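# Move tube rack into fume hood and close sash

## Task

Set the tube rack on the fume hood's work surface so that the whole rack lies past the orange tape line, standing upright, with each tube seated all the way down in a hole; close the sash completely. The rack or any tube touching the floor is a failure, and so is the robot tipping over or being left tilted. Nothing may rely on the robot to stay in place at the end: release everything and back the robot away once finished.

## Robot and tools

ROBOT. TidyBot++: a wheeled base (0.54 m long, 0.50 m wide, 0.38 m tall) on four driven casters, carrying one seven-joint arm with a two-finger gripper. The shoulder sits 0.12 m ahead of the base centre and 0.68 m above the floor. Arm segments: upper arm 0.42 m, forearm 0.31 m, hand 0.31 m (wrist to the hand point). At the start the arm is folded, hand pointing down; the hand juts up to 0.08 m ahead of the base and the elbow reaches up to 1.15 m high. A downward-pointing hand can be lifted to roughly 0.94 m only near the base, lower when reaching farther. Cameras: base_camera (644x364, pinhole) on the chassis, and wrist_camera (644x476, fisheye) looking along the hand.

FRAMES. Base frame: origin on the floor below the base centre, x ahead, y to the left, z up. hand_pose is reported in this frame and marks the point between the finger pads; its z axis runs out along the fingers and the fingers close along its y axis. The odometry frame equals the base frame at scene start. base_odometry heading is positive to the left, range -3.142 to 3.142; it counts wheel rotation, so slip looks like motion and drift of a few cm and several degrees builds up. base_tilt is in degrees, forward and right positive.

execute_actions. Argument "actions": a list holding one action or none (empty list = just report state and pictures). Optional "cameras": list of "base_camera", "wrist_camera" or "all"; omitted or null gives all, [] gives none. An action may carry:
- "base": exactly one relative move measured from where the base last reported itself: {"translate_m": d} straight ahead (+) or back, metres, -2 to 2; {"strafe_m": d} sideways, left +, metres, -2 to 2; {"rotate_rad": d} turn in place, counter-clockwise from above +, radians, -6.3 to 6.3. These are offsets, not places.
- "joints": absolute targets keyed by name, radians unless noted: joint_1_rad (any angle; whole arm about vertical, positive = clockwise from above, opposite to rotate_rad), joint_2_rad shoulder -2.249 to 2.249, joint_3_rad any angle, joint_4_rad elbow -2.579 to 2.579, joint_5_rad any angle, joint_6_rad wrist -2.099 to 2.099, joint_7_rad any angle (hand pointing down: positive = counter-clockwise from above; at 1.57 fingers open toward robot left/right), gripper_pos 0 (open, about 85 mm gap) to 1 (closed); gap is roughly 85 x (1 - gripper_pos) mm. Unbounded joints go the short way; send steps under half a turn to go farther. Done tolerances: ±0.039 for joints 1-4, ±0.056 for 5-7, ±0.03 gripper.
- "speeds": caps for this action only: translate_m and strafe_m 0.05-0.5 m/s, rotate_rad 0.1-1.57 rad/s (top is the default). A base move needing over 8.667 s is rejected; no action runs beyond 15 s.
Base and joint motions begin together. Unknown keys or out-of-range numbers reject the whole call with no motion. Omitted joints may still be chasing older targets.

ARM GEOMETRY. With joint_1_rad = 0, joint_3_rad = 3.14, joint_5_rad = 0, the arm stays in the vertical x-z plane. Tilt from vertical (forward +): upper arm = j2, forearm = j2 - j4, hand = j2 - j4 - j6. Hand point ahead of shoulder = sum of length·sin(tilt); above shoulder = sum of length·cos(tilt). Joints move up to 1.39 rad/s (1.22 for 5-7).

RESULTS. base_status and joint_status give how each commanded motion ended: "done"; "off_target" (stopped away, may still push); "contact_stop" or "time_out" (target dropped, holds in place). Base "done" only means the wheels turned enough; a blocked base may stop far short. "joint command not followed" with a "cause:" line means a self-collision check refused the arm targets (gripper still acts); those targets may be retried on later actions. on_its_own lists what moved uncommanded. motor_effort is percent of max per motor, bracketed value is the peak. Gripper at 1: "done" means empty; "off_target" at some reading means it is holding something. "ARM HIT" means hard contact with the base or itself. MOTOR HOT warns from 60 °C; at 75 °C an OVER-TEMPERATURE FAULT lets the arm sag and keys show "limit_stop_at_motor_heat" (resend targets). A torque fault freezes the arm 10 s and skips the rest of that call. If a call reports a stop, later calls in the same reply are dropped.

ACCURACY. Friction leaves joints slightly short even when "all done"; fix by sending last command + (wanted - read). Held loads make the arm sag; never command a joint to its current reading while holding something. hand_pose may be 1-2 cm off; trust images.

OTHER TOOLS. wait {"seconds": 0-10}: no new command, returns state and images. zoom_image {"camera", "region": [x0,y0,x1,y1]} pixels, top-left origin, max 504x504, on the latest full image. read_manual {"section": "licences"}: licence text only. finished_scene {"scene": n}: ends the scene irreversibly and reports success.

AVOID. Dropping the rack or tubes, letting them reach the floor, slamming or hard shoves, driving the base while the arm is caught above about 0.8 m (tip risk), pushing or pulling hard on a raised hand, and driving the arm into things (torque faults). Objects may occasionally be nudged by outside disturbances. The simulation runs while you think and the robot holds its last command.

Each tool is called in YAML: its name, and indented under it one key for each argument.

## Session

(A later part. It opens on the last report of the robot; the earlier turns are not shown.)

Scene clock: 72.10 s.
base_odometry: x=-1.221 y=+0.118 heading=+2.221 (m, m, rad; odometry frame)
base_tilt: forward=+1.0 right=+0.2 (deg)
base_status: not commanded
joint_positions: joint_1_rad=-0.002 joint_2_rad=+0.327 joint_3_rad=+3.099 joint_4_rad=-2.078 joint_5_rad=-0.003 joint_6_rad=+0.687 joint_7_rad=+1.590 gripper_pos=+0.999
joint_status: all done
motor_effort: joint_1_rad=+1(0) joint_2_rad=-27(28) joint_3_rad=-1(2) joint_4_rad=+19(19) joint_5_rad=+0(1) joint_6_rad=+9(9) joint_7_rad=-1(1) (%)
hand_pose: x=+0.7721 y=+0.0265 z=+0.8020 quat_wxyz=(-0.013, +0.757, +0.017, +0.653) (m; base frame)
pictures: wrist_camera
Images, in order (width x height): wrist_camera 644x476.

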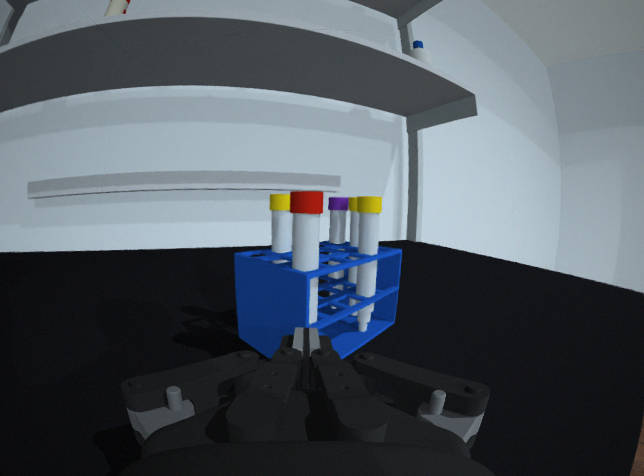

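execute_actions:
  actions:
    - {"base":{"translate_m":-0.5},"joints":{"joint_7_rad":0.02,"gripper_pos":0.7}}
  cameras: []

execute_actions:
  actions:
    - {"base":{"rotate_rad":0.8}}
  cameras: []

execute_actions:
  actions:
    - {"base":{"translate_m":-0.12}}
  cameras: []

execute_actions:
  actions:
    - {"base":{"strafe_m":-1.03},"speeds":{"strafe_m":0.3}}

Scene clock: 76.87 s.
base_odometry: x=-0.918 y=-0.281 heading=+2.221 (m, m, rad; odometry frame)
base_tilt: forward=+1.0 right=+0.2 (deg)
base_status: done
joint_positions: joint_1_rad=-0.002 joint_2_rad=+0.328 joint_3_rad=+3.099 joint_4_rad=-2.082 joint_5_rad=-0.003 joint_6_rad=+0.693 joint_7_rad=+0.034 gripper_pos=+0.700
joint_status: all done
motor_effort: joint_1_rad=+1(3) joint_2_rad=-27(31) joint_3_rad=-1(4) joint_4_rad=+19(20) joint_5_rad=+0(0) joint_6_rad=+9(10) joint_7_rad=-1(0) (%)
hand_pose: x=+0.7714 y=+0.0266 z=+0.8007 quat_wxyz=(-0.467, +0.551, -0.519, +0.456) (m; base frame)
pictures: none
No camera images: the call's "cameras" was empty. Leave "cameras" out to get every camera's image.

Scene clock: 78.57 s.
base_odometry: x=-0.918 y=-0.281 heading=+3.020 (m, m, rad; odometry frame)
base_tilt: forward=+1.0 right=+0.2 (deg)
base_status: done
joint_positions: joint_1_rad=-0.005 joint_2_rad=+0.328 joint_3_rad=+3.094 joint_4_rad=-2.082 joint_5_rad=-0.003 joint_6_rad=+0.693 joint_7_rad=+0.034 gripper_pos=+0.700
joint_status: not commanded
motor_effort: joint_1_rad=+0(4) joint_2_rad=-27(29) joint_3_rad=-1(4) joint_4_rad=+19(20) joint_5_rad=-1(1) joint_6_rad=+9(9) joint_7_rad=+0(1) (%)
hand_pose: x=+0.7711 y=+0.0319 z=+0.8008 quat_wxyz=(-0.470, +0.553, -0.517, +0.454) (m; base frame)
pictures: none
No camera images: the call's "cameras" was empty. Leave "cameras" out to get every camera's image.

Scene clock: 79.90 s.
base_odometry: x=-0.799 y=-0.295 heading=+3.021 (m, m, rad; odometry frame)
base_tilt: forward=+1.0 right=+0.3 (deg)
base_status: done
joint_positions: joint_1_rad=-0.005 joint_2_rad=+0.329 joint_3_rad=+3.094 joint_4_rad=-2.084 joint_5_rad=-0.003 joint_6_rad=+0.693 joint_7_rad=+0.034 gripper_pos=+0.700
joint_status: not commanded
motor_effort: joint_1_rad=+1(1) joint_2_rad=-28(32) joint_3_rad=-1(2) joint_4_rad=+19(20) joint_5_rad=-1(0) joint_6_rad=+9(10) joint_7_rad=+0(1) (%)
hand_pose: x=+0.7708 y=+0.0319 z=+0.8000 quat_wxyz=(-0.469, +0.554, -0.517, +0.454) (m; base frame)
pictures: none
No camera images: the call's "cameras" was empty. Leave "cameras" out to get every camera's image.

Scene clock: 84.30 s.
base_odometry: x=-0.675 y=+0.728 heading=+3.021 (m, m, rad; odometry frame)
base_tilt: forward=+1.0 right=+0.2 (deg)
base_status: done
joint_positions: joint_1_rad=-0.005 joint_2_rad=+0.329 joint_3_rad=+3.094 joint_4_rad=-2.084 joint_5_rad=-0.003 joint_6_rad=+0.693 joint_7_rad=+0.034 gripper_pos=+0.700
joint_status: not commanded
motor_effort: joint_1_rad=+0(6) joint_2_rad=-28(28) joint_3_rad=-1(3) joint_4_rad=+18(19) joint_5_rad=+0(2) joint_6_rad=+9(9) joint_7_rad=-1(1) (%)
hand_pose: x=+0.7708 y=+0.0318 z=+0.7999 quat_wxyz=(-0.469, +0.554, -0.517, +0.454) (m; base frame)
pictures: base_camera, wrist_camera
Images, in order (width x height): base_camera 644x364, wrist_camera 644x476.

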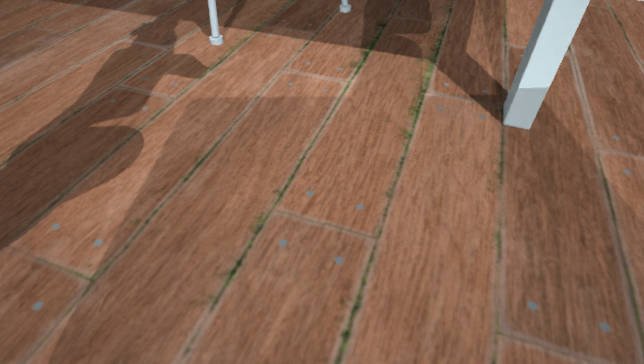

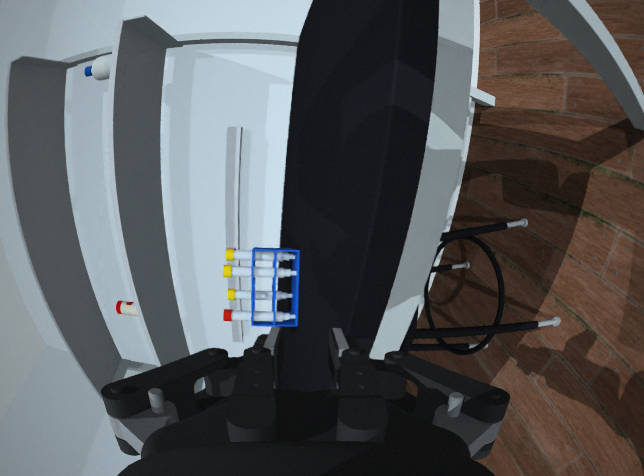

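execute_actions:
  actions:
    - {"base":{"strafe_m":0.026},"joints":{"joint_2_rad":0.47,"joint_6_rad":0.99}}
  cameras: []

execute_actions:
  actions:
    - {"base":{"translate_m":0.08},"speeds":{"translate_m":0.1}}
  cameras: ["wrist_camera"]

Scene clock: 87.13 s.
base_odometry: x=-0.678 y=+0.702 heading=+3.021 (m, m, rad; odometry frame)
base_tilt: forward=+1.0 right=+0.3 (deg)
base_status: done
joint_positions: joint_1_rad=-0.006 joint_2_rad=+0.456 joint_3_rad=+3.094 joint_4_rad=-2.084 joint_5_rad=-0.003 joint_6_rad=+0.955 joint_7_rad=+0.034 gripper_pos=+0.700
joint_status: all done
motor_effort: joint_1_rad=+0(3) joint_2_rad=-31(32) joint_3_rad=-2(4) joint_4_rad=+17(20) joint_5_rad=+0(0) joint_6_rad=+10(10) joint_7_rad=-1(1) (%)
hand_pose: x=+0.7923 y=+0.0311 z=+0.7967 quat_wxyz=(-0.505, +0.518, -0.488, +0.488) (m; base frame)
pictures: none
No camera images: the call's "cameras" was empty. Leave "cameras" out to get every camera's image.

Scene clock: 88.43 s.
base_odometry: x=-0.757 y=+0.712 heading=+3.021 (m, m, rad; odometry frame)
base_tilt: forward=+1.0 right=+0.2 (deg)
base_status: done
joint_positions: joint_1_rad=-0.028 joint_2_rad=+0.412 joint_3_rad=+3.064 joint_4_rad=-2.150 joint_5_rad=-0.002 joint_6_rad=+0.971 joint_7_rad=+0.034 gripper_pos=+0.700
joint_status: not commanded
motor_effort: joint_1_rad=+9(10) joint_2_rad=-17(32) joint_3_rad=+6(8) joint_4_rad=+27(31) joint_5_rad=-5(6) joint_6_rad=+7(10) joint_7_rad=+0(0) (%)
hand_pose: x=+0.7670 y=+0.0617 z=+0.7995 quat_wxyz=(-0.519, +0.529, -0.479, +0.471) (m; base frame)
pictures: wrist_camera
Images, in order (width x height): wrist_camera 644x476.

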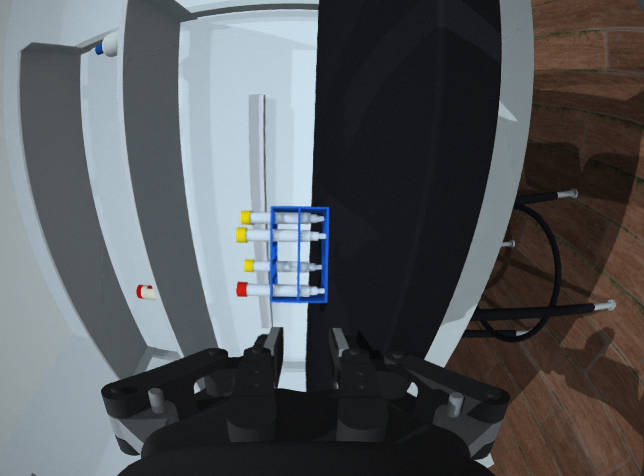

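execute_actions:
  actions:
    - {"base":{"translate_m":-0.15}}
  cameras: []

execute_actions:
  actions:
    - {"joints":{"joint_1_rad":0,"joint_3_rad":3.1,"joint_2_rad":0.44,"joint_4_rad":-1.73,"joint_6_rad":0.35}}
  cameras: []

execute_actions:
  actions:
    - {"base":{"translate_m":0.2},"speeds":{"translate_m":0.1}}
  cameras: ["wrist_camera"]

Scene clock: 91.37 s.
base_odometry: x=-0.608 y=+0.694 heading=+3.021 (m, m, rad; odometry frame)
base_tilt: forward=+1.0 right=+0.3 (deg)
base_status: done
joint_positions: joint_1_rad=-0.010 joint_2_rad=+0.463 joint_3_rad=+3.094 joint_4_rad=-2.092 joint_5_rad=-0.002 joint_6_rad=+0.972 joint_7_rad=+0.034 gripper_pos=+0.700
joint_status: not commanded
motor_effort: joint_1_rad=-1(8) joint_2_rad=-31(35) joint_3_rad=-2(6) joint_4_rad=+17(26) joint_5_rad=+0(6) joint_6_rad=+10(9) joint_7_rad=+0(0) (%)
hand_pose: x=+0.7908 y=+0.0341 z=+0.7931 quat_wxyz=(-0.507, +0.519, -0.487, +0.487) (m; base frame)
pictures: none
No camera images: the call's "cameras" was empty. Leave "cameras" out to get every camera's image.

Scene clock: 92.87 s.
base_odometry: x=-0.608 y=+0.694 heading=+3.021 (m, m, rad; odometry frame)
base_tilt: forward=+1.0 right=+0.2 (deg)
base_status: not commanded
joint_positions: joint_1_rad=-0.010 joint_2_rad=+0.463 joint_3_rad=+3.094 joint_4_rad=-1.746 joint_5_rad=-0.002 joint_6_rad=+0.385 joint_7_rad=+0.034 gripper_pos=+0.700
joint_status: all done
motor_effort: joint_1_rad=+0(0) joint_2_rad=-34(35) joint_3_rad=-2(1) joint_4_rad=+21(21) joint_5_rad=+0(0) joint_6_rad=+9(11) joint_7_rad=-1(1) (%)
hand_pose: x=+0.8593 y=+0.0380 z=+0.7939 quat_wxyz=(-0.443, +0.578, -0.540, +0.423) (m; base frame)
pictures: none
No camera images: the call's "cameras" was empty. Leave "cameras" out to get every camera's image.

Scene clock: 95.43 s.
base_odometry: x=-0.807 y=+0.718 heading=+3.021 (m, m, rad; odometry frame)
base_tilt: forward=+1.0 right=+0.2 (deg)
base_status: done
joint_positions: joint_1_rad=-0.011 joint_2_rad=+0.436 joint_3_rad=+3.094 joint_4_rad=-1.735 joint_5_rad=-0.002 joint_6_rad=+0.377 joint_7_rad=+0.034 gripper_pos=+0.700
joint_status: not commanded
motor_effort: joint_1_rad=+0(7) joint_2_rad=-34(37) joint_3_rad=-2(5) joint_4_rad=+21(30) joint_5_rad=-1(1) joint_6_rad=+9(12) joint_7_rad=-1(0) (%)
hand_pose: x=+0.8581 y=+0.0384 z=+0.8172 quat_wxyz=(-0.451, +0.571, -0.533, +0.431) (m; base frame)
pictures: wrist_camera
Images, in order (width x height): wrist_camera 644x476.

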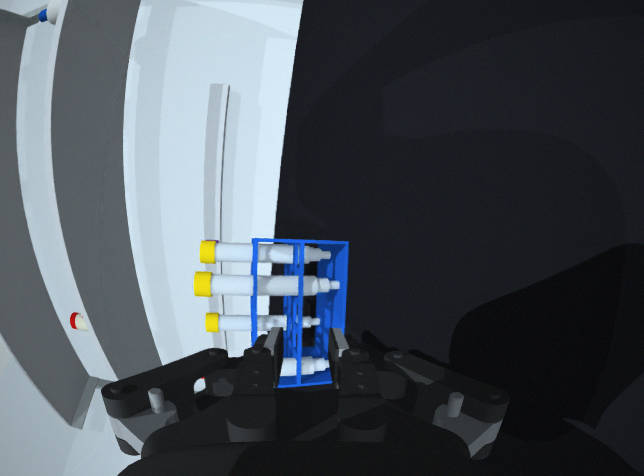

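execute_actions:
  actions:
    - {"base":{"translate_m":0.05},"speeds":{"translate_m":0.05}}
  cameras: ["wrist_camera"]

zoom_image:
  camera: "wrist_camera"
  region: [170,220,420,420]

Scene clock: 97.73 s.
base_odometry: x=-0.856 y=+0.724 heading=+3.020 (m, m, rad; odometry frame)
base_tilt: forward=+1.1 right=+0.3 (deg)
base_status: done
joint_positions: joint_1_rad=-0.011 joint_2_rad=+0.436 joint_3_rad=+3.094 joint_4_rad=-1.735 joint_5_rad=-0.002 joint_6_rad=+0.377 joint_7_rad=+0.034 gripper_pos=+0.700
joint_status: not commanded
motor_effort: joint_1_rad=+1(3) joint_2_rad=-34(37) joint_3_rad=-2(4) joint_4_rad=+22(22) joint_5_rad=+0(0) joint_6_rad=+9(9) joint_7_rad=-1(1) (%)
hand_pose: x=+0.8581 y=+0.0384 z=+0.8172 quat_wxyz=(-0.451, +0.571, -0.533, +0.431) (m; base frame)
pictures: wrist_camera
Images, in order (width x height): wrist_camera 644x476.

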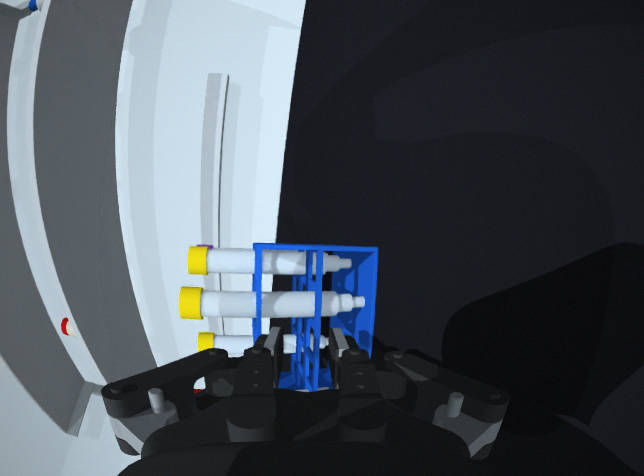

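Region (170, 220, 420, 420) of wrist_camera's 644x476 image, scaled by 2.016; it fills the top 403 rows of this view, and the rest is white.

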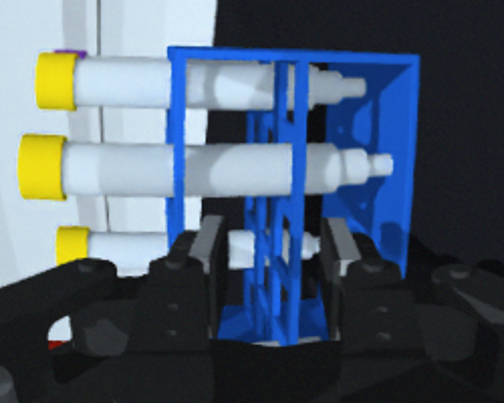

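Plate lies between the fingers. A little deeper, then close.

execute_actions:
  actions:
    - {"base":{"translate_m":0.02},"speeds":{"translate_m":0.05}}
  cameras: []

execute_actions:
  actions:
    - {"joints":{"gripper_pos":1}}
  cameras: []

execute_actions:
  actions:
    - {"joints":{"joint_2_rad":0.3}}
  cameras: ["wrist_camera"]

Scene clock: 99.63 s.
base_odometry: x=-0.876 y=+0.727 heading=+3.020 (m, m, rad; odometry frame)
base_tilt: forward=+1.0 right=+0.2 (deg)
base_status: done
joint_positions: joint_1_rad=-0.011 joint_2_rad=+0.436 joint_3_rad=+3.094 joint_4_rad=-1.735 joint_5_rad=-0.002 joint_6_rad=+0.377 joint_7_rad=+0.034 gripper_pos=+0.700
joint_status: not commanded
motor_effort: joint_1_rad=+0(2) joint_2_rad=-34(36) joint_3_rad=-1(3) joint_4_rad=+21(22) joint_5_rad=+0(0) joint_6_rad=+9(9) joint_7_rad=-1(1) (%)
hand_pose: x=+0.8581 y=+0.0384 z=+0.8172 quat_wxyz=(-0.451, +0.571, -0.533, +0.431) (m; base frame)
pictures: none
No camera images: the call's "cameras" was empty. Leave "cameras" out to get every camera's image.

Scene clock: 100.33 s.
base_odometry: x=-0.876 y=+0.727 heading=+3.020 (m, m, rad; odometry frame)
base_tilt: forward=+1.0 right=+0.2 (deg)
base_status: not commanded
joint_positions: joint_1_rad=-0.011 joint_2_rad=+0.436 joint_3_rad=+3.094 joint_4_rad=-1.735 joint_5_rad=-0.002 joint_6_rad=+0.377 joint_7_rad=+0.034 gripper_pos=+0.999
joint_status: all done
motor_effort: joint_1_rad=+1(1) joint_2_rad=-34(35) joint_3_rad=-2(2) joint_4_rad=+21(22) joint_5_rad=+0(0) joint_6_rad=+9(9) joint_7_rad=-1(0) (%)
hand_pose: x=+0.8581 y=+0.0384 z=+0.8172 quat_wxyz=(-0.451, +0.571, -0.533, +0.431) (m; base frame)
pictures: none
No camera images: the call's "cameras" was empty. Leave "cameras" out to get every camera's image.

Scene clock: 101.43 s.
base_odometry: x=-0.876 y=+0.727 heading=+3.020 (m, m, rad; odometry frame)
base_tilt: forward=+1.0 right=+0.2 (deg)
base_status: not commanded
joint_positions: joint_1_rad=-0.011 joint_2_rad=+0.305 joint_3_rad=+3.094 joint_4_rad=-1.735 joint_5_rad=-0.002 joint_6_rad=+0.377 joint_7_rad=+0.034 gripper_pos=+0.999
joint_status: all done
motor_effort: joint_1_rad=+0(0) joint_2_rad=-31(37) joint_3_rad=-1(1) joint_4_rad=+23(23) joint_5_rad=+0(0) joint_6_rad=+8(11) joint_7_rad=-1(1) (%)
hand_pose: x=+0.8341 y=+0.0381 z=+0.9127 quat_wxyz=(-0.486, +0.542, -0.503, +0.467) (m; base frame)
pictures: wrist_camera
Images, in order (width x height): wrist_camera 644x476.

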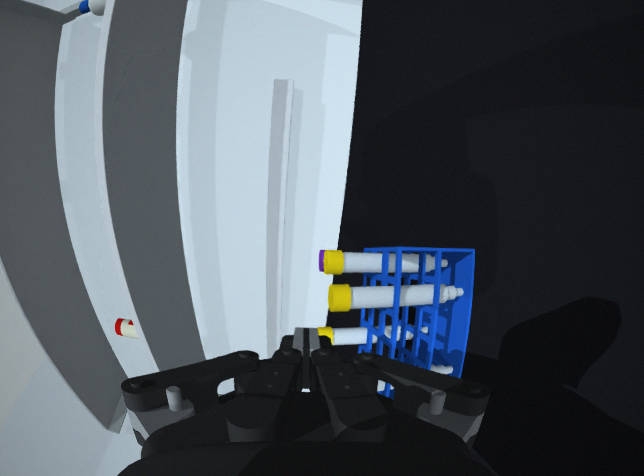

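execute_actions:
  actions:
    - {"base":{"translate_m":-0.03},"joints":{"gripper_pos":0.7}}
  cameras: []

execute_actions:
  actions:
    - {"joints":{"joint_2_rad":0.425}}
  cameras: []

execute_actions:
  actions:
    - {"base":{"translate_m":0.075},"speeds":{"translate_m":0.05}}
  cameras: ["wrist_camera"]

zoom_image:
  camera: "wrist_camera"
  region: [170,220,420,420]

Scene clock: 103.70 s.
base_odometry: x=-0.847 y=+0.723 heading=+3.020 (m, m, rad; odometry frame)
base_tilt: forward=+1.0 right=+0.2 (deg)
base_status: done
joint_positions: joint_1_rad=-0.011 joint_2_rad=+0.302 joint_3_rad=+3.094 joint_4_rad=-1.735 joint_5_rad=-0.002 joint_6_rad=+0.377 joint_7_rad=+0.034 gripper_pos=+0.700
joint_status: all done
motor_effort: joint_1_rad=+0(3) joint_2_rad=-28(35) joint_3_rad=-1(3) joint_4_rad=+22(24) joint_5_rad=-1(0) joint_6_rad=+9(9) joint_7_rad=-1(1) (%)
hand_pose: x=+0.8334 y=+0.0381 z=+0.9149 quat_wxyz=(-0.486, +0.541, -0.502, +0.468) (m; base frame)
pictures: none
No camera images: the call's "cameras" was empty. Leave "cameras" out to get every camera's image.

Scene clock: 104.77 s.
base_odometry: x=-0.847 y=+0.723 heading=+3.020 (m, m, rad; odometry frame)
base_tilt: forward=+1.0 right=+0.2 (deg)
base_status: not commanded
joint_positions: joint_1_rad=-0.011 joint_2_rad=+0.419 joint_3_rad=+3.094 joint_4_rad=-1.735 joint_5_rad=-0.002 joint_6_rad=+0.377 joint_7_rad=+0.034 gripper_pos=+0.700
joint_status: all done
motor_effort: joint_1_rad=+0(1) joint_2_rad=-33(37) joint_3_rad=-1(1) joint_4_rad=+22(23) joint_5_rad=-1(0) joint_6_rad=+10(10) joint_7_rad=-1(1) (%)
hand_pose: x=+0.8557 y=+0.0383 z=+0.8300 quat_wxyz=(-0.456, +0.568, -0.529, +0.436) (m; base frame)
pictures: none
No camera images: the call's "cameras" was empty. Leave "cameras" out to get every camera's image.

Scene clock: 106.73 s.
base_odometry: x=-0.921 y=+0.733 heading=+3.020 (m, m, rad; odometry frame)
base_tilt: forward=+1.0 right=+0.2 (deg)
base_status: done
joint_positions: joint_1_rad=-0.011 joint_2_rad=+0.419 joint_3_rad=+3.094 joint_4_rad=-1.735 joint_5_rad=-0.002 joint_6_rad=+0.377 joint_7_rad=+0.034 gripper_pos=+0.700
joint_status: not commanded
motor_effort: joint_1_rad=-1(2) joint_2_rad=-34(36) joint_3_rad=-1(3) joint_4_rad=+22(23) joint_5_rad=-1(0) joint_6_rad=+9(9) joint_7_rad=+0(0) (%)
hand_pose: x=+0.8557 y=+0.0383 z=+0.8300 quat_wxyz=(-0.456, +0.568, -0.529, +0.436) (m; base frame)
pictures: wrist_camera
Images, in order (width x height): wrist_camera 644x476.

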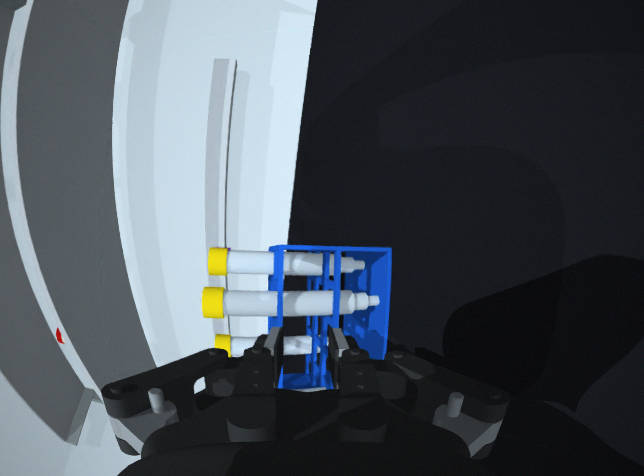

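Region (170, 220, 420, 420) of wrist_camera's 644x476 image, scaled by 2.016; it fills the top 403 rows of this view, and the rest is white.

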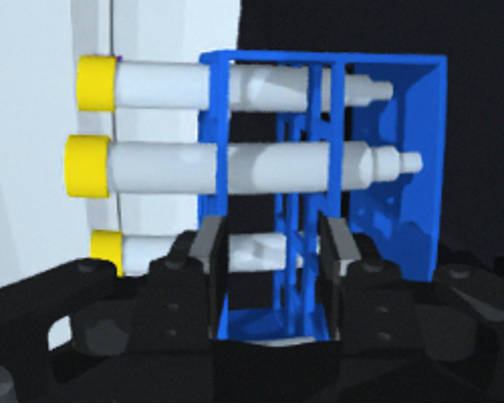

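execute_actions:
  actions:
    - {"base":{"translate_m":-0.03},"joints":{"joint_2_rad":0.455}}
  cameras: []

execute_actions:
  actions:
    - {"base":{"translate_m":0.07},"speeds":{"translate_m":0.05}}
  cameras: ["wrist_camera"]

zoom_image:
  camera: "wrist_camera"
  region: [170,220,420,420]

Scene clock: 108.40 s.
base_odometry: x=-0.891 y=+0.729 heading=+3.020 (m, m, rad; odometry frame)
base_tilt: forward=+1.0 right=+0.2 (deg)
base_status: done
joint_positions: joint_1_rad=-0.011 joint_2_rad=+0.438 joint_3_rad=+3.094 joint_4_rad=-1.735 joint_5_rad=-0.002 joint_6_rad=+0.377 joint_7_rad=+0.034 gripper_pos=+0.700
joint_status: all done
motor_effort: joint_1_rad=+1(3) joint_2_rad=-34(36) joint_3_rad=-1(4) joint_4_rad=+22(23) joint_5_rad=-1(0) joint_6_rad=+9(10) joint_7_rad=-1(0) (%)
hand_pose: x=+0.8585 y=+0.0384 z=+0.8155 quat_wxyz=(-0.451, +0.572, -0.534, +0.430) (m; base frame)
pictures: none
No camera images: the call's "cameras" was empty. Leave "cameras" out to get every camera's image.

Scene clock: 110.23 s.
base_odometry: x=-0.961 y=+0.738 heading=+3.020 (m, m, rad; odometry frame)
base_tilt: forward=+1.0 right=+0.2 (deg)
base_status: done
joint_positions: joint_1_rad=-0.011 joint_2_rad=+0.439 joint_3_rad=+3.094 joint_4_rad=-1.735 joint_5_rad=-0.002 joint_6_rad=+0.377 joint_7_rad=+0.034 gripper_pos=+0.700
joint_status: not commanded
motor_effort: joint_1_rad=+0(2) joint_2_rad=-34(37) joint_3_rad=-2(2) joint_4_rad=+22(22) joint_5_rad=+0(1) joint_6_rad=+9(10) joint_7_rad=-1(1) (%)
hand_pose: x=+0.8586 y=+0.0384 z=+0.8147 quat_wxyz=(-0.450, +0.572, -0.534, +0.430) (m; base frame)
pictures: wrist_camera
Images, in order (width x height): wrist_camera 644x476.

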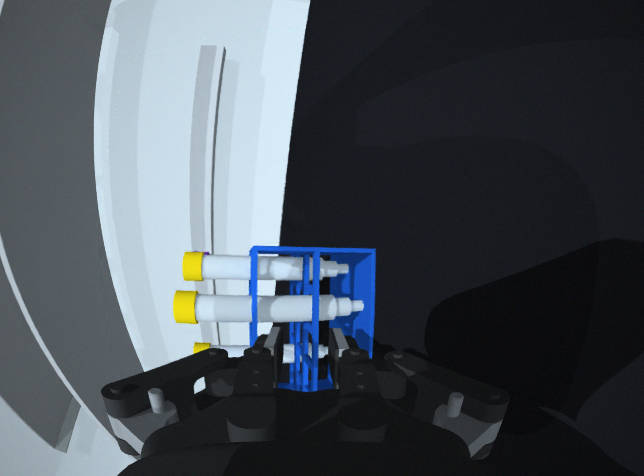

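Region (170, 220, 420, 420) of wrist_camera's 644x476 image, scaled by 2.016; it fills the top 403 rows of this view, and the rest is white.

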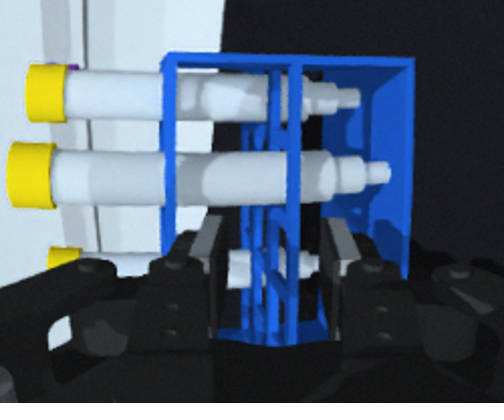

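execute_actions:
  actions:
    - {"joints":{"gripper_pos":1}}
  cameras: []

execute_actions:
  actions:
    - {"joints":{"joint_2_rad":0.35}}
  cameras: ["wrist_camera"]

Scene clock: 111.83 s.
base_odometry: x=-0.961 y=+0.738 heading=+3.020 (m, m, rad; odometry frame)
base_tilt: forward=+1.0 right=+0.3 (deg)
base_status: not commanded
joint_positions: joint_1_rad=-0.011 joint_2_rad=+0.439 joint_3_rad=+3.094 joint_4_rad=-1.735 joint_5_rad=-0.002 joint_6_rad=+0.377 joint_7_rad=+0.034 gripper_pos=+0.989
joint_status: all done
motor_effort: joint_1_rad=+0(0) joint_2_rad=-34(35) joint_3_rad=-1(2) joint_4_rad=+21(22) joint_5_rad=-1(0) joint_6_rad=+9(9) joint_7_rad=-1(1) (%)
hand_pose: x=+0.8586 y=+0.0384 z=+0.8147 quat_wxyz=(-0.450, +0.572, -0.534, +0.430) (m; base frame)
pictures: none
No camera images: the call's "cameras" was empty. Leave "cameras" out to get every camera's image.

Scene clock: 112.83 s.
base_odometry: x=-0.961 y=+0.738 heading=+3.020 (m, m, rad; odometry frame)
base_tilt: forward=+1.0 right=+0.2 (deg)
base_status: not commanded
joint_positions: joint_1_rad=-0.011 joint_2_rad=+0.373 joint_3_rad=+3.094 joint_4_rad=-1.735 joint_5_rad=-0.002 joint_6_rad=+0.377 joint_7_rad=+0.034 gripper_pos=+0.989
joint_status: all done
motor_effort: joint_1_rad=+0(0) joint_2_rad=-34(37) joint_3_rad=-1(2) joint_4_rad=+23(24) joint_5_rad=+0(0) joint_6_rad=+10(11) joint_7_rad=-1(1) (%)
hand_pose: x=+0.8481 y=+0.0383 z=+0.8638 quat_wxyz=(-0.468, +0.557, -0.519, +0.449) (m; base frame)
pictures: wrist_camera
Images, in order (width x height): wrist_camera 644x476.

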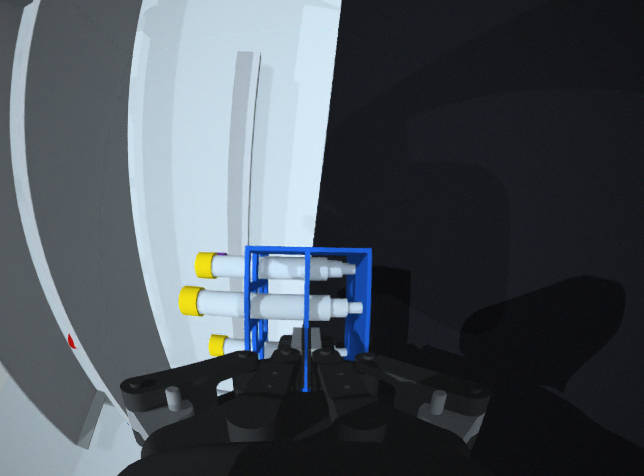

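execute_actions:
  actions:
    - {"base":{"translate_m":-0.6},"joints":{"joint_2_rad":0.2,"joint_6_rad":0.15},"speeds":{"translate_m":0.25}}
  cameras: []

execute_actions:
  actions:
    - {"base":{"rotate_rad":-2.2},"joints":{"joint_7_rad":0.034},"speeds":{"rotate_rad":0.6}}

Scene clock: 117.23 s.
base_odometry: x=-0.365 y=+0.665 heading=+3.020 (m, m, rad; odometry frame)
base_tilt: forward=+1.0 right=+0.2 (deg)
base_status: done
joint_positions: joint_1_rad=-0.011 joint_2_rad=+0.213 joint_3_rad=+3.095 joint_4_rad=-1.734 joint_5_rad=-0.002 joint_6_rad=+0.177 joint_7_rad=+0.034 gripper_pos=+0.989
joint_status: all done
motor_effort: joint_1_rad=+0(4) joint_2_rad=-29(39) joint_3_rad=-1(4) joint_4_rad=+25(27) joint_5_rad=-1(1) joint_6_rad=+10(11) joint_7_rad=-1(1) (%)
hand_pose: x=+0.8038 y=+0.0377 z=+0.9165 quat_wxyz=(-0.456, +0.569, -0.525, +0.440) (m; base frame)
pictures: none
No camera images: the call's "cameras" was empty. Leave "cameras" out to get every camera's image.

Scene clock: 121.60 s.
base_odometry: x=-0.365 y=+0.665 heading=+0.821 (m, m, rad; odometry frame)
base_tilt: forward=+1.0 right=+0.2 (deg)
base_status: done
joint_positions: joint_1_rad=-0.004 joint_2_rad=+0.213 joint_3_rad=+3.101 joint_4_rad=-1.734 joint_5_rad=-0.002 joint_6_rad=+0.177 joint_7_rad=+0.034 gripper_pos=+0.989
joint_status: all done
motor_effort: joint_1_rad=+0(4) joint_2_rad=-29(30) joint_3_rad=-1(3) joint_4_rad=+25(25) joint_5_rad=-1(0) joint_6_rad=+10(11) joint_7_rad=-1(0) (%)
hand_pose: x=+0.8043 y=+0.0291 z=+0.9164 quat_wxyz=(-0.453, +0.566, -0.528, +0.443) (m; base frame)
pictures: base_camera, wrist_camera
Images, in order (width x height): base_camera 644x364, wrist_camera 644x476.

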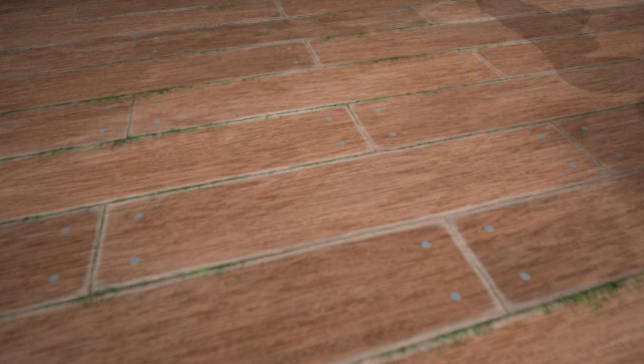

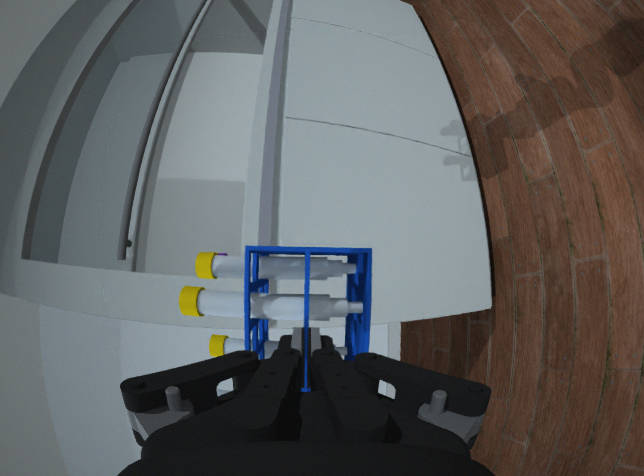

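execute_actions:
  actions:
    - {"base":{"rotate_rad":0.28},"speeds":{"rotate_rad":0.5}}
  cameras: []

execute_actions:
  actions:
    - {"base":{"strafe_m":-0.55},"speeds":{"strafe_m":0.25}}

Scene clock: 123.47 s.
base_odometry: x=-0.365 y=+0.665 heading=+1.099 (m, m, rad; odometry frame)
base_tilt: forward=+1.0 right=+0.2 (deg)
base_status: done
joint_positions: joint_1_rad=-0.002 joint_2_rad=+0.213 joint_3_rad=+3.098 joint_4_rad=-1.734 joint_5_rad=-0.002 joint_6_rad=+0.177 joint_7_rad=+0.034 gripper_pos=+0.989
joint_status: not commanded
motor_effort: joint_1_rad=+0(4) joint_2_rad=-30(30) joint_3_rad=-1(4) joint_4_rad=+25(25) joint_5_rad=+0(1) joint_6_rad=+10(10) joint_7_rad=-1(1) (%)
hand_pose: x=+0.8042 y=+0.0293 z=+0.9164 quat_wxyz=(-0.453, +0.565, -0.528, +0.443) (m; base frame)
pictures: none
No camera images: the call's "cameras" was empty. Leave "cameras" out to get every camera's image.

Scene clock: 126.53 s.
base_odometry: x=+0.124 y=+0.414 heading=+1.098 (m, m, rad; odometry frame)
base_tilt: forward=+1.0 right=+0.3 (deg)
base_status: done
joint_positions: joint_1_rad=-0.002 joint_2_rad=+0.213 joint_3_rad=+3.099 joint_4_rad=-1.734 joint_5_rad=-0.002 joint_6_rad=+0.176 joint_7_rad=+0.034 gripper_pos=+0.989
joint_status: not commanded
motor_effort: joint_1_rad=-1(4) joint_2_rad=-30(32) joint_3_rad=-2(4) joint_4_rad=+25(27) joint_5_rad=-1(1) joint_6_rad=+10(11) joint_7_rad=-1(1) (%)
hand_pose: x=+0.8042 y=+0.0290 z=+0.9162 quat_wxyz=(-0.453, +0.566, -0.528, +0.443) (m; base frame)
pictures: base_camera, wrist_camera
Images, in order (width x height): base_camera 644x364, wrist_camera 644x476.

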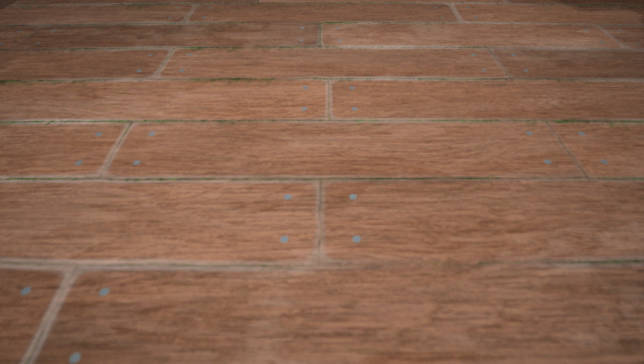

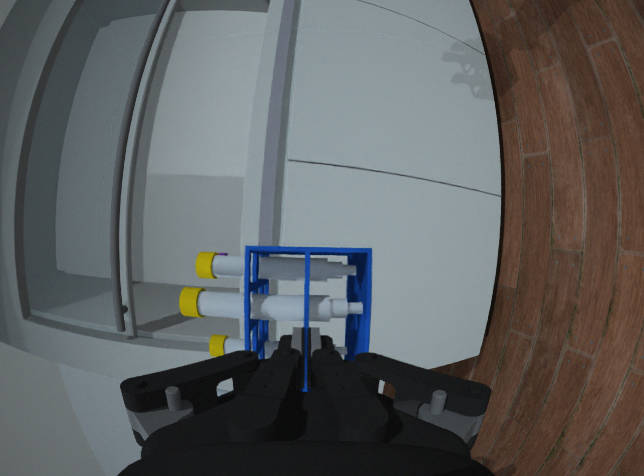

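execute_actions:
  actions:
    - {"base":{"strafe_m":-0.2},"joints":{"joint_4_rad":-1.22,"joint_6_rad":-0.37},"speeds":{"strafe_m":0.2}}
  cameras: []

execute_actions:
  actions:
    - {"base":{"translate_m":0.3},"speeds":{"translate_m":0.2}}

Scene clock: 129.47 s.
base_odometry: x=+0.302 y=+0.323 heading=+1.097 (m, m, rad; odometry frame)
base_tilt: forward=+1.0 right=+0.3 (deg)
base_status: done
joint_positions: joint_1_rad=-0.002 joint_2_rad=+0.213 joint_3_rad=+3.099 joint_4_rad=-1.242 joint_5_rad=-0.002 joint_6_rad=-0.341 joint_7_rad=+0.034 gripper_pos=+0.989
joint_status: all done
motor_effort: joint_1_rad=+0(3) joint_2_rad=-31(32) joint_3_rad=-1(4) joint_4_rad=+26(26) joint_5_rad=-1(0) joint_6_rad=+10(11) joint_7_rad=+0(1) (%)
hand_pose: x=+0.8224 y=+0.0288 z=+1.0606 quat_wxyz=(-0.446, +0.572, -0.533, +0.436) (m; base frame)
pictures: none
No camera images: the call's "cameras" was empty. Leave "cameras" out to get every camera's image.

Scene clock: 131.73 s.
base_odometry: x=+0.440 y=+0.590 heading=+1.097 (m, m, rad; odometry frame)
base_tilt: forward=+1.0 right=+0.3 (deg)
base_status: done
joint_positions: joint_1_rad=-0.002 joint_2_rad=+0.212 joint_3_rad=+3.099 joint_4_rad=-1.241 joint_5_rad=-0.002 joint_6_rad=-0.343 joint_7_rad=+0.034 gripper_pos=+0.989
joint_status: not commanded
motor_effort: joint_1_rad=+0(3) joint_2_rad=-33(34) joint_3_rad=-1(3) joint_4_rad=+27(28) joint_5_rad=+0(0) joint_6_rad=+10(11) joint_7_rad=+0(1) (%)
hand_pose: x=+0.8220 y=+0.0288 z=+1.0608 quat_wxyz=(-0.446, +0.572, -0.534, +0.435) (m; base frame)
pictures: base_camera, wrist_camera
Images, in order (width x height): base_camera 644x364, wrist_camera 644x476.

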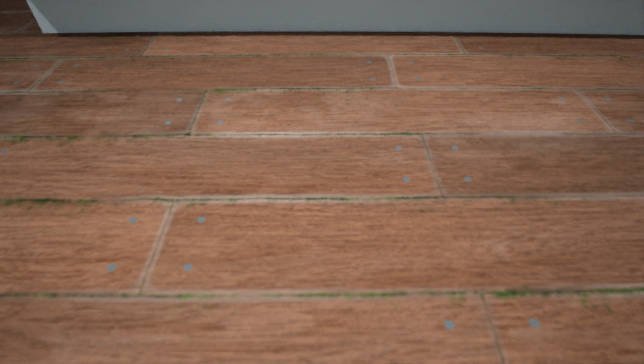

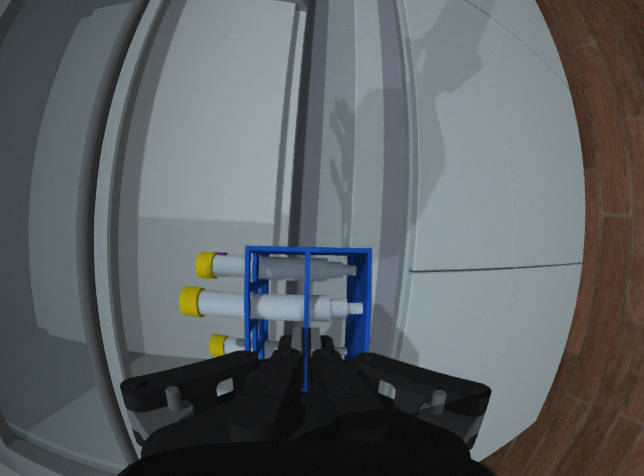

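execute_actions:
  actions:
    - {"base":{"translate_m":0.3},"speeds":{"translate_m":0.15}}

Scene clock: 135.13 s.
base_odometry: x=+0.577 y=+0.857 heading=+1.096 (m, m, rad; odometry frame)
base_tilt: forward=+1.0 right=+0.2 (deg)
base_status: done
joint_positions: joint_1_rad=-0.002 joint_2_rad=+0.211 joint_3_rad=+3.099 joint_4_rad=-1.241 joint_5_rad=-0.002 joint_6_rad=-0.344 joint_7_rad=+0.034 gripper_pos=+0.989
joint_status: not commanded
motor_effort: joint_1_rad=+1(2) joint_2_rad=-32(34) joint_3_rad=-1(3) joint_4_rad=+27(28) joint_5_rad=-1(0) joint_6_rad=+11(10) joint_7_rad=-1(1) (%)
hand_pose: x=+0.8216 y=+0.0288 z=+1.0613 quat_wxyz=(-0.446, +0.572, -0.534, +0.435) (m; base frame)
pictures: base_camera, wrist_camera
Images, in order (width x height): base_camera 644x364, wrist_camera 644x476.

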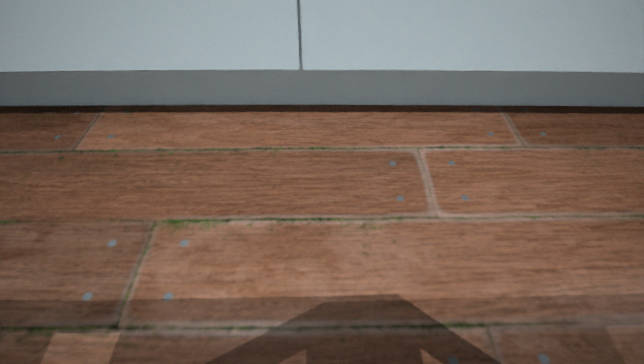

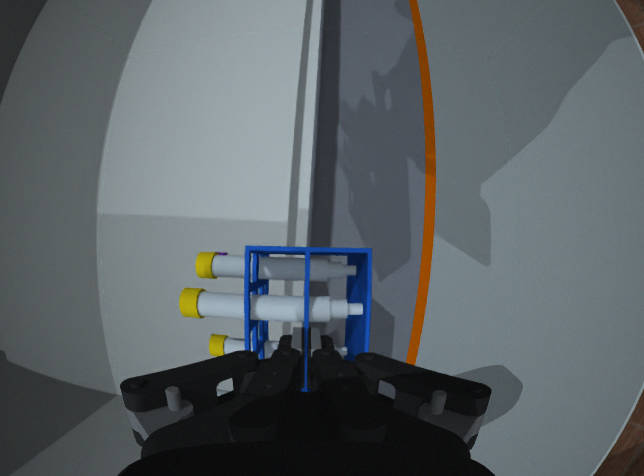

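execute_actions:
  actions:
    - {"base":{"translate_m":0.22},"speeds":{"translate_m":0.12}}
  cameras: []

execute_actions:
  actions:
    - {"joints":{"joint_2_rad":0.29,"joint_6_rad":-0.28}}
  cameras: ["wrist_camera"]

Scene clock: 139.23 s.
base_odometry: x=+0.678 y=+1.052 heading=+1.096 (m, m, rad; odometry frame)
base_tilt: forward=+1.0 right=+0.2 (deg)
base_status: done
joint_positions: joint_1_rad=-0.002 joint_2_rad=+0.210 joint_3_rad=+3.099 joint_4_rad=-1.240 joint_5_rad=-0.002 joint_6_rad=-0.345 joint_7_rad=+0.034 gripper_pos=+0.989
joint_status: not commanded
motor_effort: joint_1_rad=+0(2) joint_2_rad=-29(34) joint_3_rad=-1(3) joint_4_rad=+26(27) joint_5_rad=-1(0) joint_6_rad=+10(11) joint_7_rad=-1(1) (%)
hand_pose: x=+0.8213 y=+0.0288 z=+1.0619 quat_wxyz=(-0.446, +0.572, -0.533, +0.436) (m; base frame)
pictures: none
No camera images: the call's "cameras" was empty. Leave "cameras" out to get every camera's image.

Scene clock: 140.27 s.
base_odometry: x=+0.678 y=+1.052 heading=+1.096 (m, m, rad; odometry frame)
base_tilt: forward=+1.0 right=+0.3 (deg)
base_status: not commanded
joint_positions: joint_1_rad=-0.002 joint_2_rad=+0.289 joint_3_rad=+3.099 joint_4_rad=-1.238 joint_5_rad=-0.002 joint_6_rad=-0.325 joint_7_rad=+0.034 gripper_pos=+0.989
joint_status: all done
motor_effort: joint_1_rad=+1(0) joint_2_rad=-34(37) joint_3_rad=-1(1) joint_4_rad=+26(27) joint_5_rad=-1(0) joint_6_rad=+10(11) joint_7_rad=-1(1) (%)
hand_pose: x=+0.8511 y=+0.0288 z=+1.0129 quat_wxyz=(-0.431, +0.583, -0.546, +0.419) (m; base frame)
pictures: wrist_camera
Images, in order (width x height): wrist_camera 644x476.

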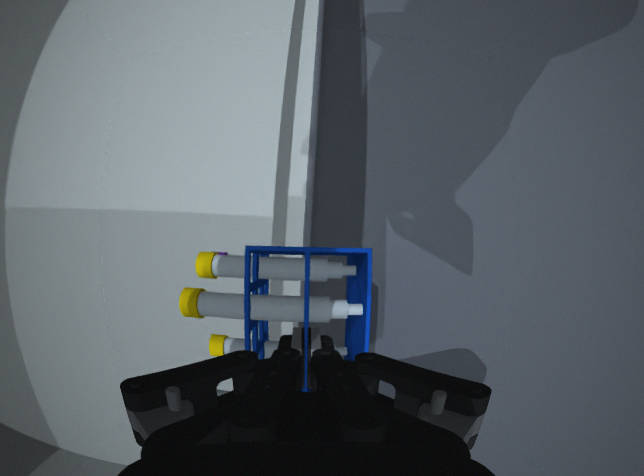

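execute_actions:
  actions:
    - {"joints":{"joint_2_rad":0.36,"joint_6_rad":-0.17}}
  cameras: ["wrist_camera"]

execute_actions:
  actions:
    - {"joints":{"joint_2_rad":0.42,"joint_6_rad":-0.11}}
  cameras: ["wrist_camera"]

Scene clock: 142.10 s.
base_odometry: x=+0.678 y=+1.052 heading=+1.096 (m, m, rad; odometry frame)
base_tilt: forward=+1.0 right=+0.3 (deg)
base_status: not commanded
joint_positions: joint_1_rad=-0.002 joint_2_rad=+0.355 joint_3_rad=+3.099 joint_4_rad=-1.237 joint_5_rad=-0.002 joint_6_rad=-0.210 joint_7_rad=+0.034 gripper_pos=+0.989
joint_status: all done
motor_effort: joint_1_rad=-1(1) joint_2_rad=-37(38) joint_3_rad=-1(1) joint_4_rad=+26(27) joint_5_rad=+0(1) joint_6_rad=+10(11) joint_7_rad=-1(1) (%)
hand_pose: x=+0.8814 y=+0.0287 z=+0.9984 quat_wxyz=(-0.445, +0.571, -0.537, +0.432) (m; base frame)
pictures: wrist_camera
Images, in order (width x height): wrist_camera 644x476.

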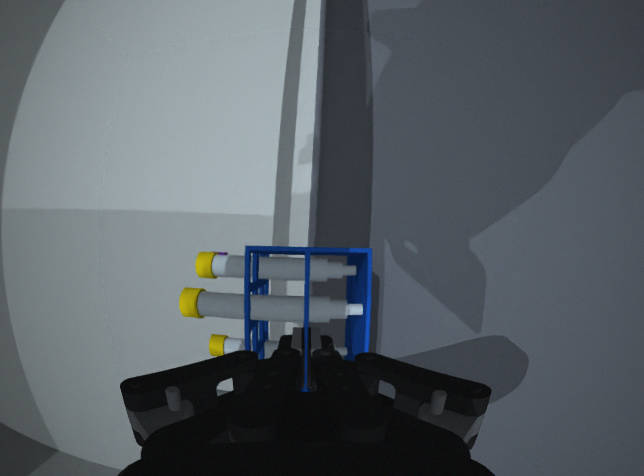

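Scene clock: 142.93 s.
base_odometry: x=+0.678 y=+1.052 heading=+1.096 (m, m, rad; odometry frame)
base_tilt: forward=+1.0 right=+0.3 (deg)
base_status: not commanded
joint_positions: joint_1_rad=-0.002 joint_2_rad=+0.405 joint_3_rad=+3.099 joint_4_rad=-1.235 joint_5_rad=-0.002 joint_6_rad=-0.146 joint_7_rad=+0.034 gripper_pos=+0.989
joint_status: all done
motor_effort: joint_1_rad=+0(0) joint_2_rad=-36(38) joint_3_rad=-1(1) joint_4_rad=+24(26) joint_5_rad=+0(1) joint_6_rad=+9(9) joint_7_rad=+0(1) (%)
hand_pose: x=+0.9015 y=+0.0285 z=+0.9804 quat_wxyz=(-0.450, +0.567, -0.534, +0.437) (m; base frame)
pictures: wrist_camera
Images, in order (width x height): wrist_camera 644x476.

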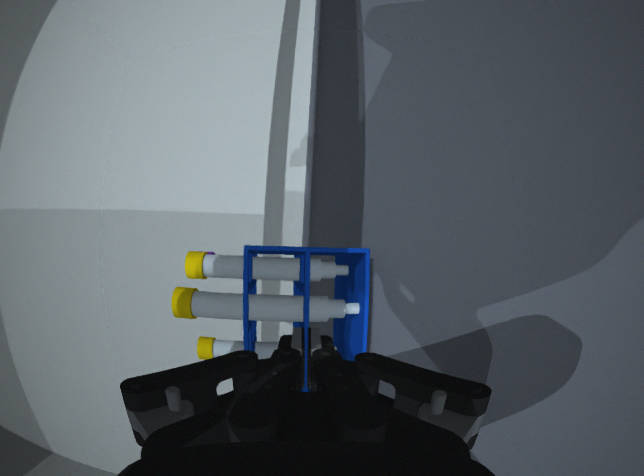

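execute_actions:
  actions:
    - {"joints":{"joint_2_rad":0.46,"joint_6_rad":-0.11}}
  cameras: ["wrist_camera"]

Scene clock: 144.27 s.
base_odometry: x=+0.678 y=+1.052 heading=+1.096 (m, m, rad; odometry frame)
base_tilt: forward=+1.0 right=+0.2 (deg)
base_status: not commanded
joint_positions: joint_1_rad=-0.002 joint_2_rad=+0.421 joint_3_rad=+3.099 joint_4_rad=-1.227 joint_5_rad=-0.002 joint_6_rad=-0.137 joint_7_rad=+0.034 gripper_pos=+0.989
joint_status: all done
motor_effort: joint_1_rad=+0(1) joint_2_rad=-34(37) joint_3_rad=-1(1) joint_4_rad=+23(25) joint_5_rad=-1(1) joint_6_rad=+8(9) joint_7_rad=-1(0) (%)
hand_pose: x=+0.9075 y=+0.0284 z=+0.9756 quat_wxyz=(-0.450, +0.567, -0.534, +0.437) (m; base frame)
pictures: wrist_camera
Images, in order (width x height): wrist_camera 644x476.

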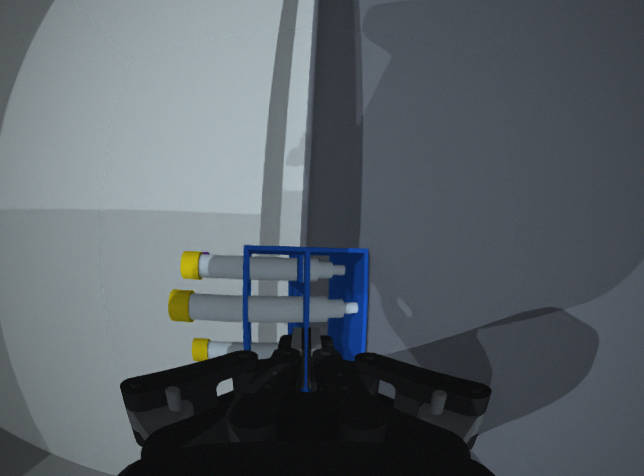

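Contact seems made. Release and withdraw.

execute_actions:
  actions:
    - {"joints":{"joint_2_rad":0.43,"gripper_pos":0.7}}
  cameras: []

execute_actions:
  actions:
    - {"base":{"translate_m":-0.12},"speeds":{"translate_m":0.06}}
  cameras: []

execute_actions:
  actions:
    - {"joints":{"joint_2_rad":0.3,"joint_7_rad":1.59,"gripper_pos":1}}
  cameras: ["wrist_camera"]

zoom_image:
  camera: "wrist_camera"
  region: [200,150,440,340]

Scene clock: 145.97 s.
base_odometry: x=+0.678 y=+1.052 heading=+1.096 (m, m, rad; odometry frame)
base_tilt: forward=+1.0 right=+0.2 (deg)
base_status: not commanded
joint_positions: joint_1_rad=-0.002 joint_2_rad=+0.420 joint_3_rad=+3.099 joint_4_rad=-1.224 joint_5_rad=-0.002 joint_6_rad=-0.135 joint_7_rad=+0.034 gripper_pos=+0.700
joint_status: all done
motor_effort: joint_1_rad=+1(0) joint_2_rad=-35(35) joint_3_rad=-2(1) joint_4_rad=+23(23) joint_5_rad=-1(1) joint_6_rad=+8(8) joint_7_rad=-1(1) (%)
hand_pose: x=+0.9077 y=+0.0284 z=+0.9786 quat_wxyz=(-0.452, +0.565, -0.533, +0.438) (m; base frame)
pictures: none
No camera images: the call's "cameras" was empty. Leave "cameras" out to get every camera's image.

Scene clock: 148.43 s.
base_odometry: x=+0.623 y=+0.945 heading=+1.096 (m, m, rad; odometry frame)
base_tilt: forward=+1.0 right=+0.3 (deg)
base_status: done
joint_positions: joint_1_rad=-0.002 joint_2_rad=+0.421 joint_3_rad=+3.099 joint_4_rad=-1.224 joint_5_rad=-0.002 joint_6_rad=-0.135 joint_7_rad=+0.034 gripper_pos=+0.700
joint_status: not commanded
motor_effort: joint_1_rad=+0(2) joint_2_rad=-36(39) joint_3_rad=-2(3) joint_4_rad=+24(26) joint_5_rad=-1(0) joint_6_rad=+9(9) joint_7_rad=-1(0) (%)
hand_pose: x=+0.9079 y=+0.0284 z=+0.9790 quat_wxyz=(-0.452, +0.565, -0.533, +0.439) (m; base frame)
pictures: none
No camera images: the call's "cameras" was empty. Leave "cameras" out to get every camera's image.

Scene clock: 150.23 s.
base_odometry: x=+0.623 y=+0.945 heading=+1.096 (m, m, rad; odometry frame)
base_tilt: forward=+1.0 right=+0.2 (deg)
base_status: not commanded
joint_positions: joint_1_rad=-0.002 joint_2_rad=+0.319 joint_3_rad=+3.099 joint_4_rad=-1.224 joint_5_rad=-0.002 joint_6_rad=-0.135 joint_7_rad=+1.576 gripper_pos=+0.999
joint_status: all done
motor_effort: joint_1_rad=-1(0) joint_2_rad=-32(37) joint_3_rad=-1(2) joint_4_rad=+24(25) joint_5_rad=+0(0) joint_6_rad=+10(10) joint_7_rad=-1(0) (%)
hand_pose: x=+0.8737 y=+0.0283 z=+1.0574 quat_wxyz=(-0.018, +0.744, +0.012, +0.668) (m; base frame)
pictures: wrist_camera
Images, in order (width x height): wrist_camera 644x476.

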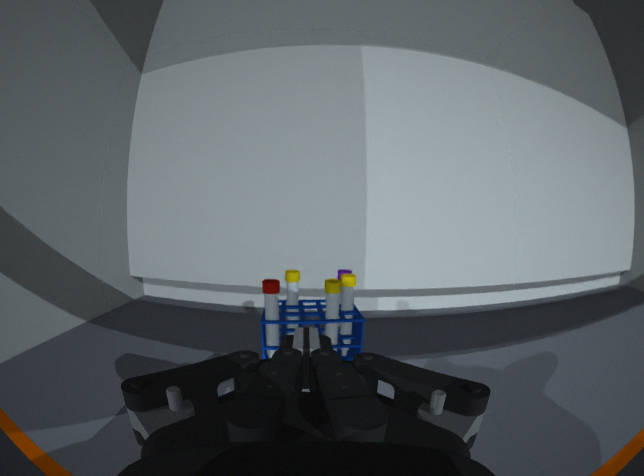

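Region (200, 150, 440, 340) of wrist_camera's 644x476 image, scaled by 2.100; it fills the top 399 rows of this view, and the rest is white.

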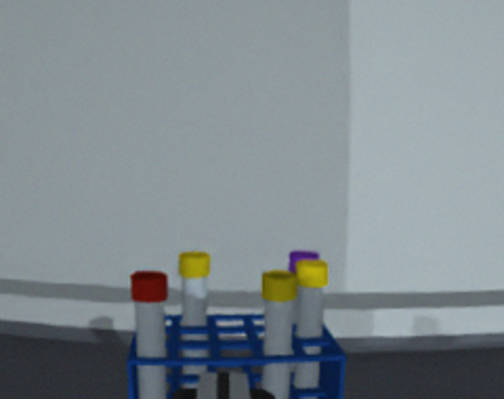

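execute_actions:
  actions:
    - {"base":{"translate_m":-0.15},"joints":{"joint_2_rad":0.4,"joint_6_rad":0.1}}
  cameras: ["wrist_camera"]

zoom_image:
  camera: "wrist_camera"
  region: [230,200,390,330]

Scene clock: 152.67 s.
base_odometry: x=+0.555 y=+0.812 heading=+1.096 (m, m, rad; odometry frame)
base_tilt: forward=+1.0 right=+0.3 (deg)
base_status: done
joint_positions: joint_1_rad=-0.002 joint_2_rad=+0.389 joint_3_rad=+3.099 joint_4_rad=-1.223 joint_5_rad=-0.002 joint_6_rad=+0.067 joint_7_rad=+1.576 gripper_pos=+0.999
joint_status: all done
motor_effort: joint_1_rad=+1(2) joint_2_rad=-34(39) joint_3_rad=-1(3) joint_4_rad=+25(27) joint_5_rad=-1(1) joint_6_rad=+8(10) joint_7_rad=-1(1) (%)
hand_pose: x=+0.9030 y=+0.0274 z=+1.0659 quat_wxyz=(-0.019, +0.698, +0.009, +0.716) (m; base frame)
pictures: wrist_camera
Images, in order (width x height): wrist_camera 644x476.

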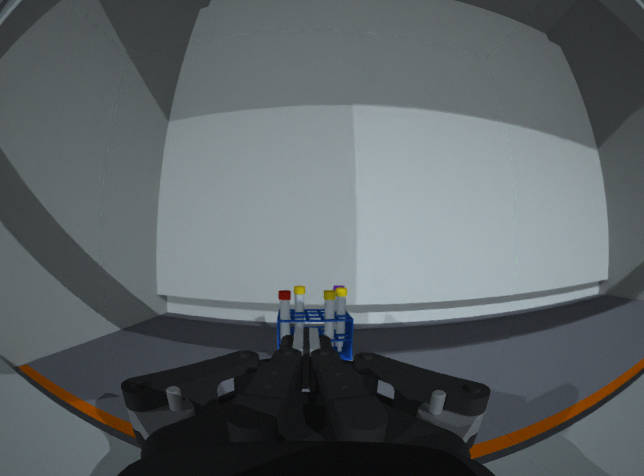

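Region (230, 200, 390, 330) of wrist_camera's 644x476 image, scaled by 3.150; it fills the top 410 rows of this view, and the rest is white.

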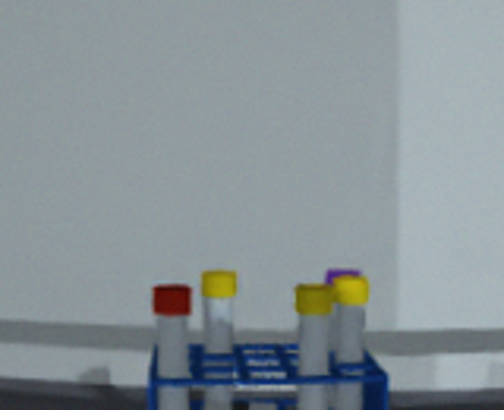

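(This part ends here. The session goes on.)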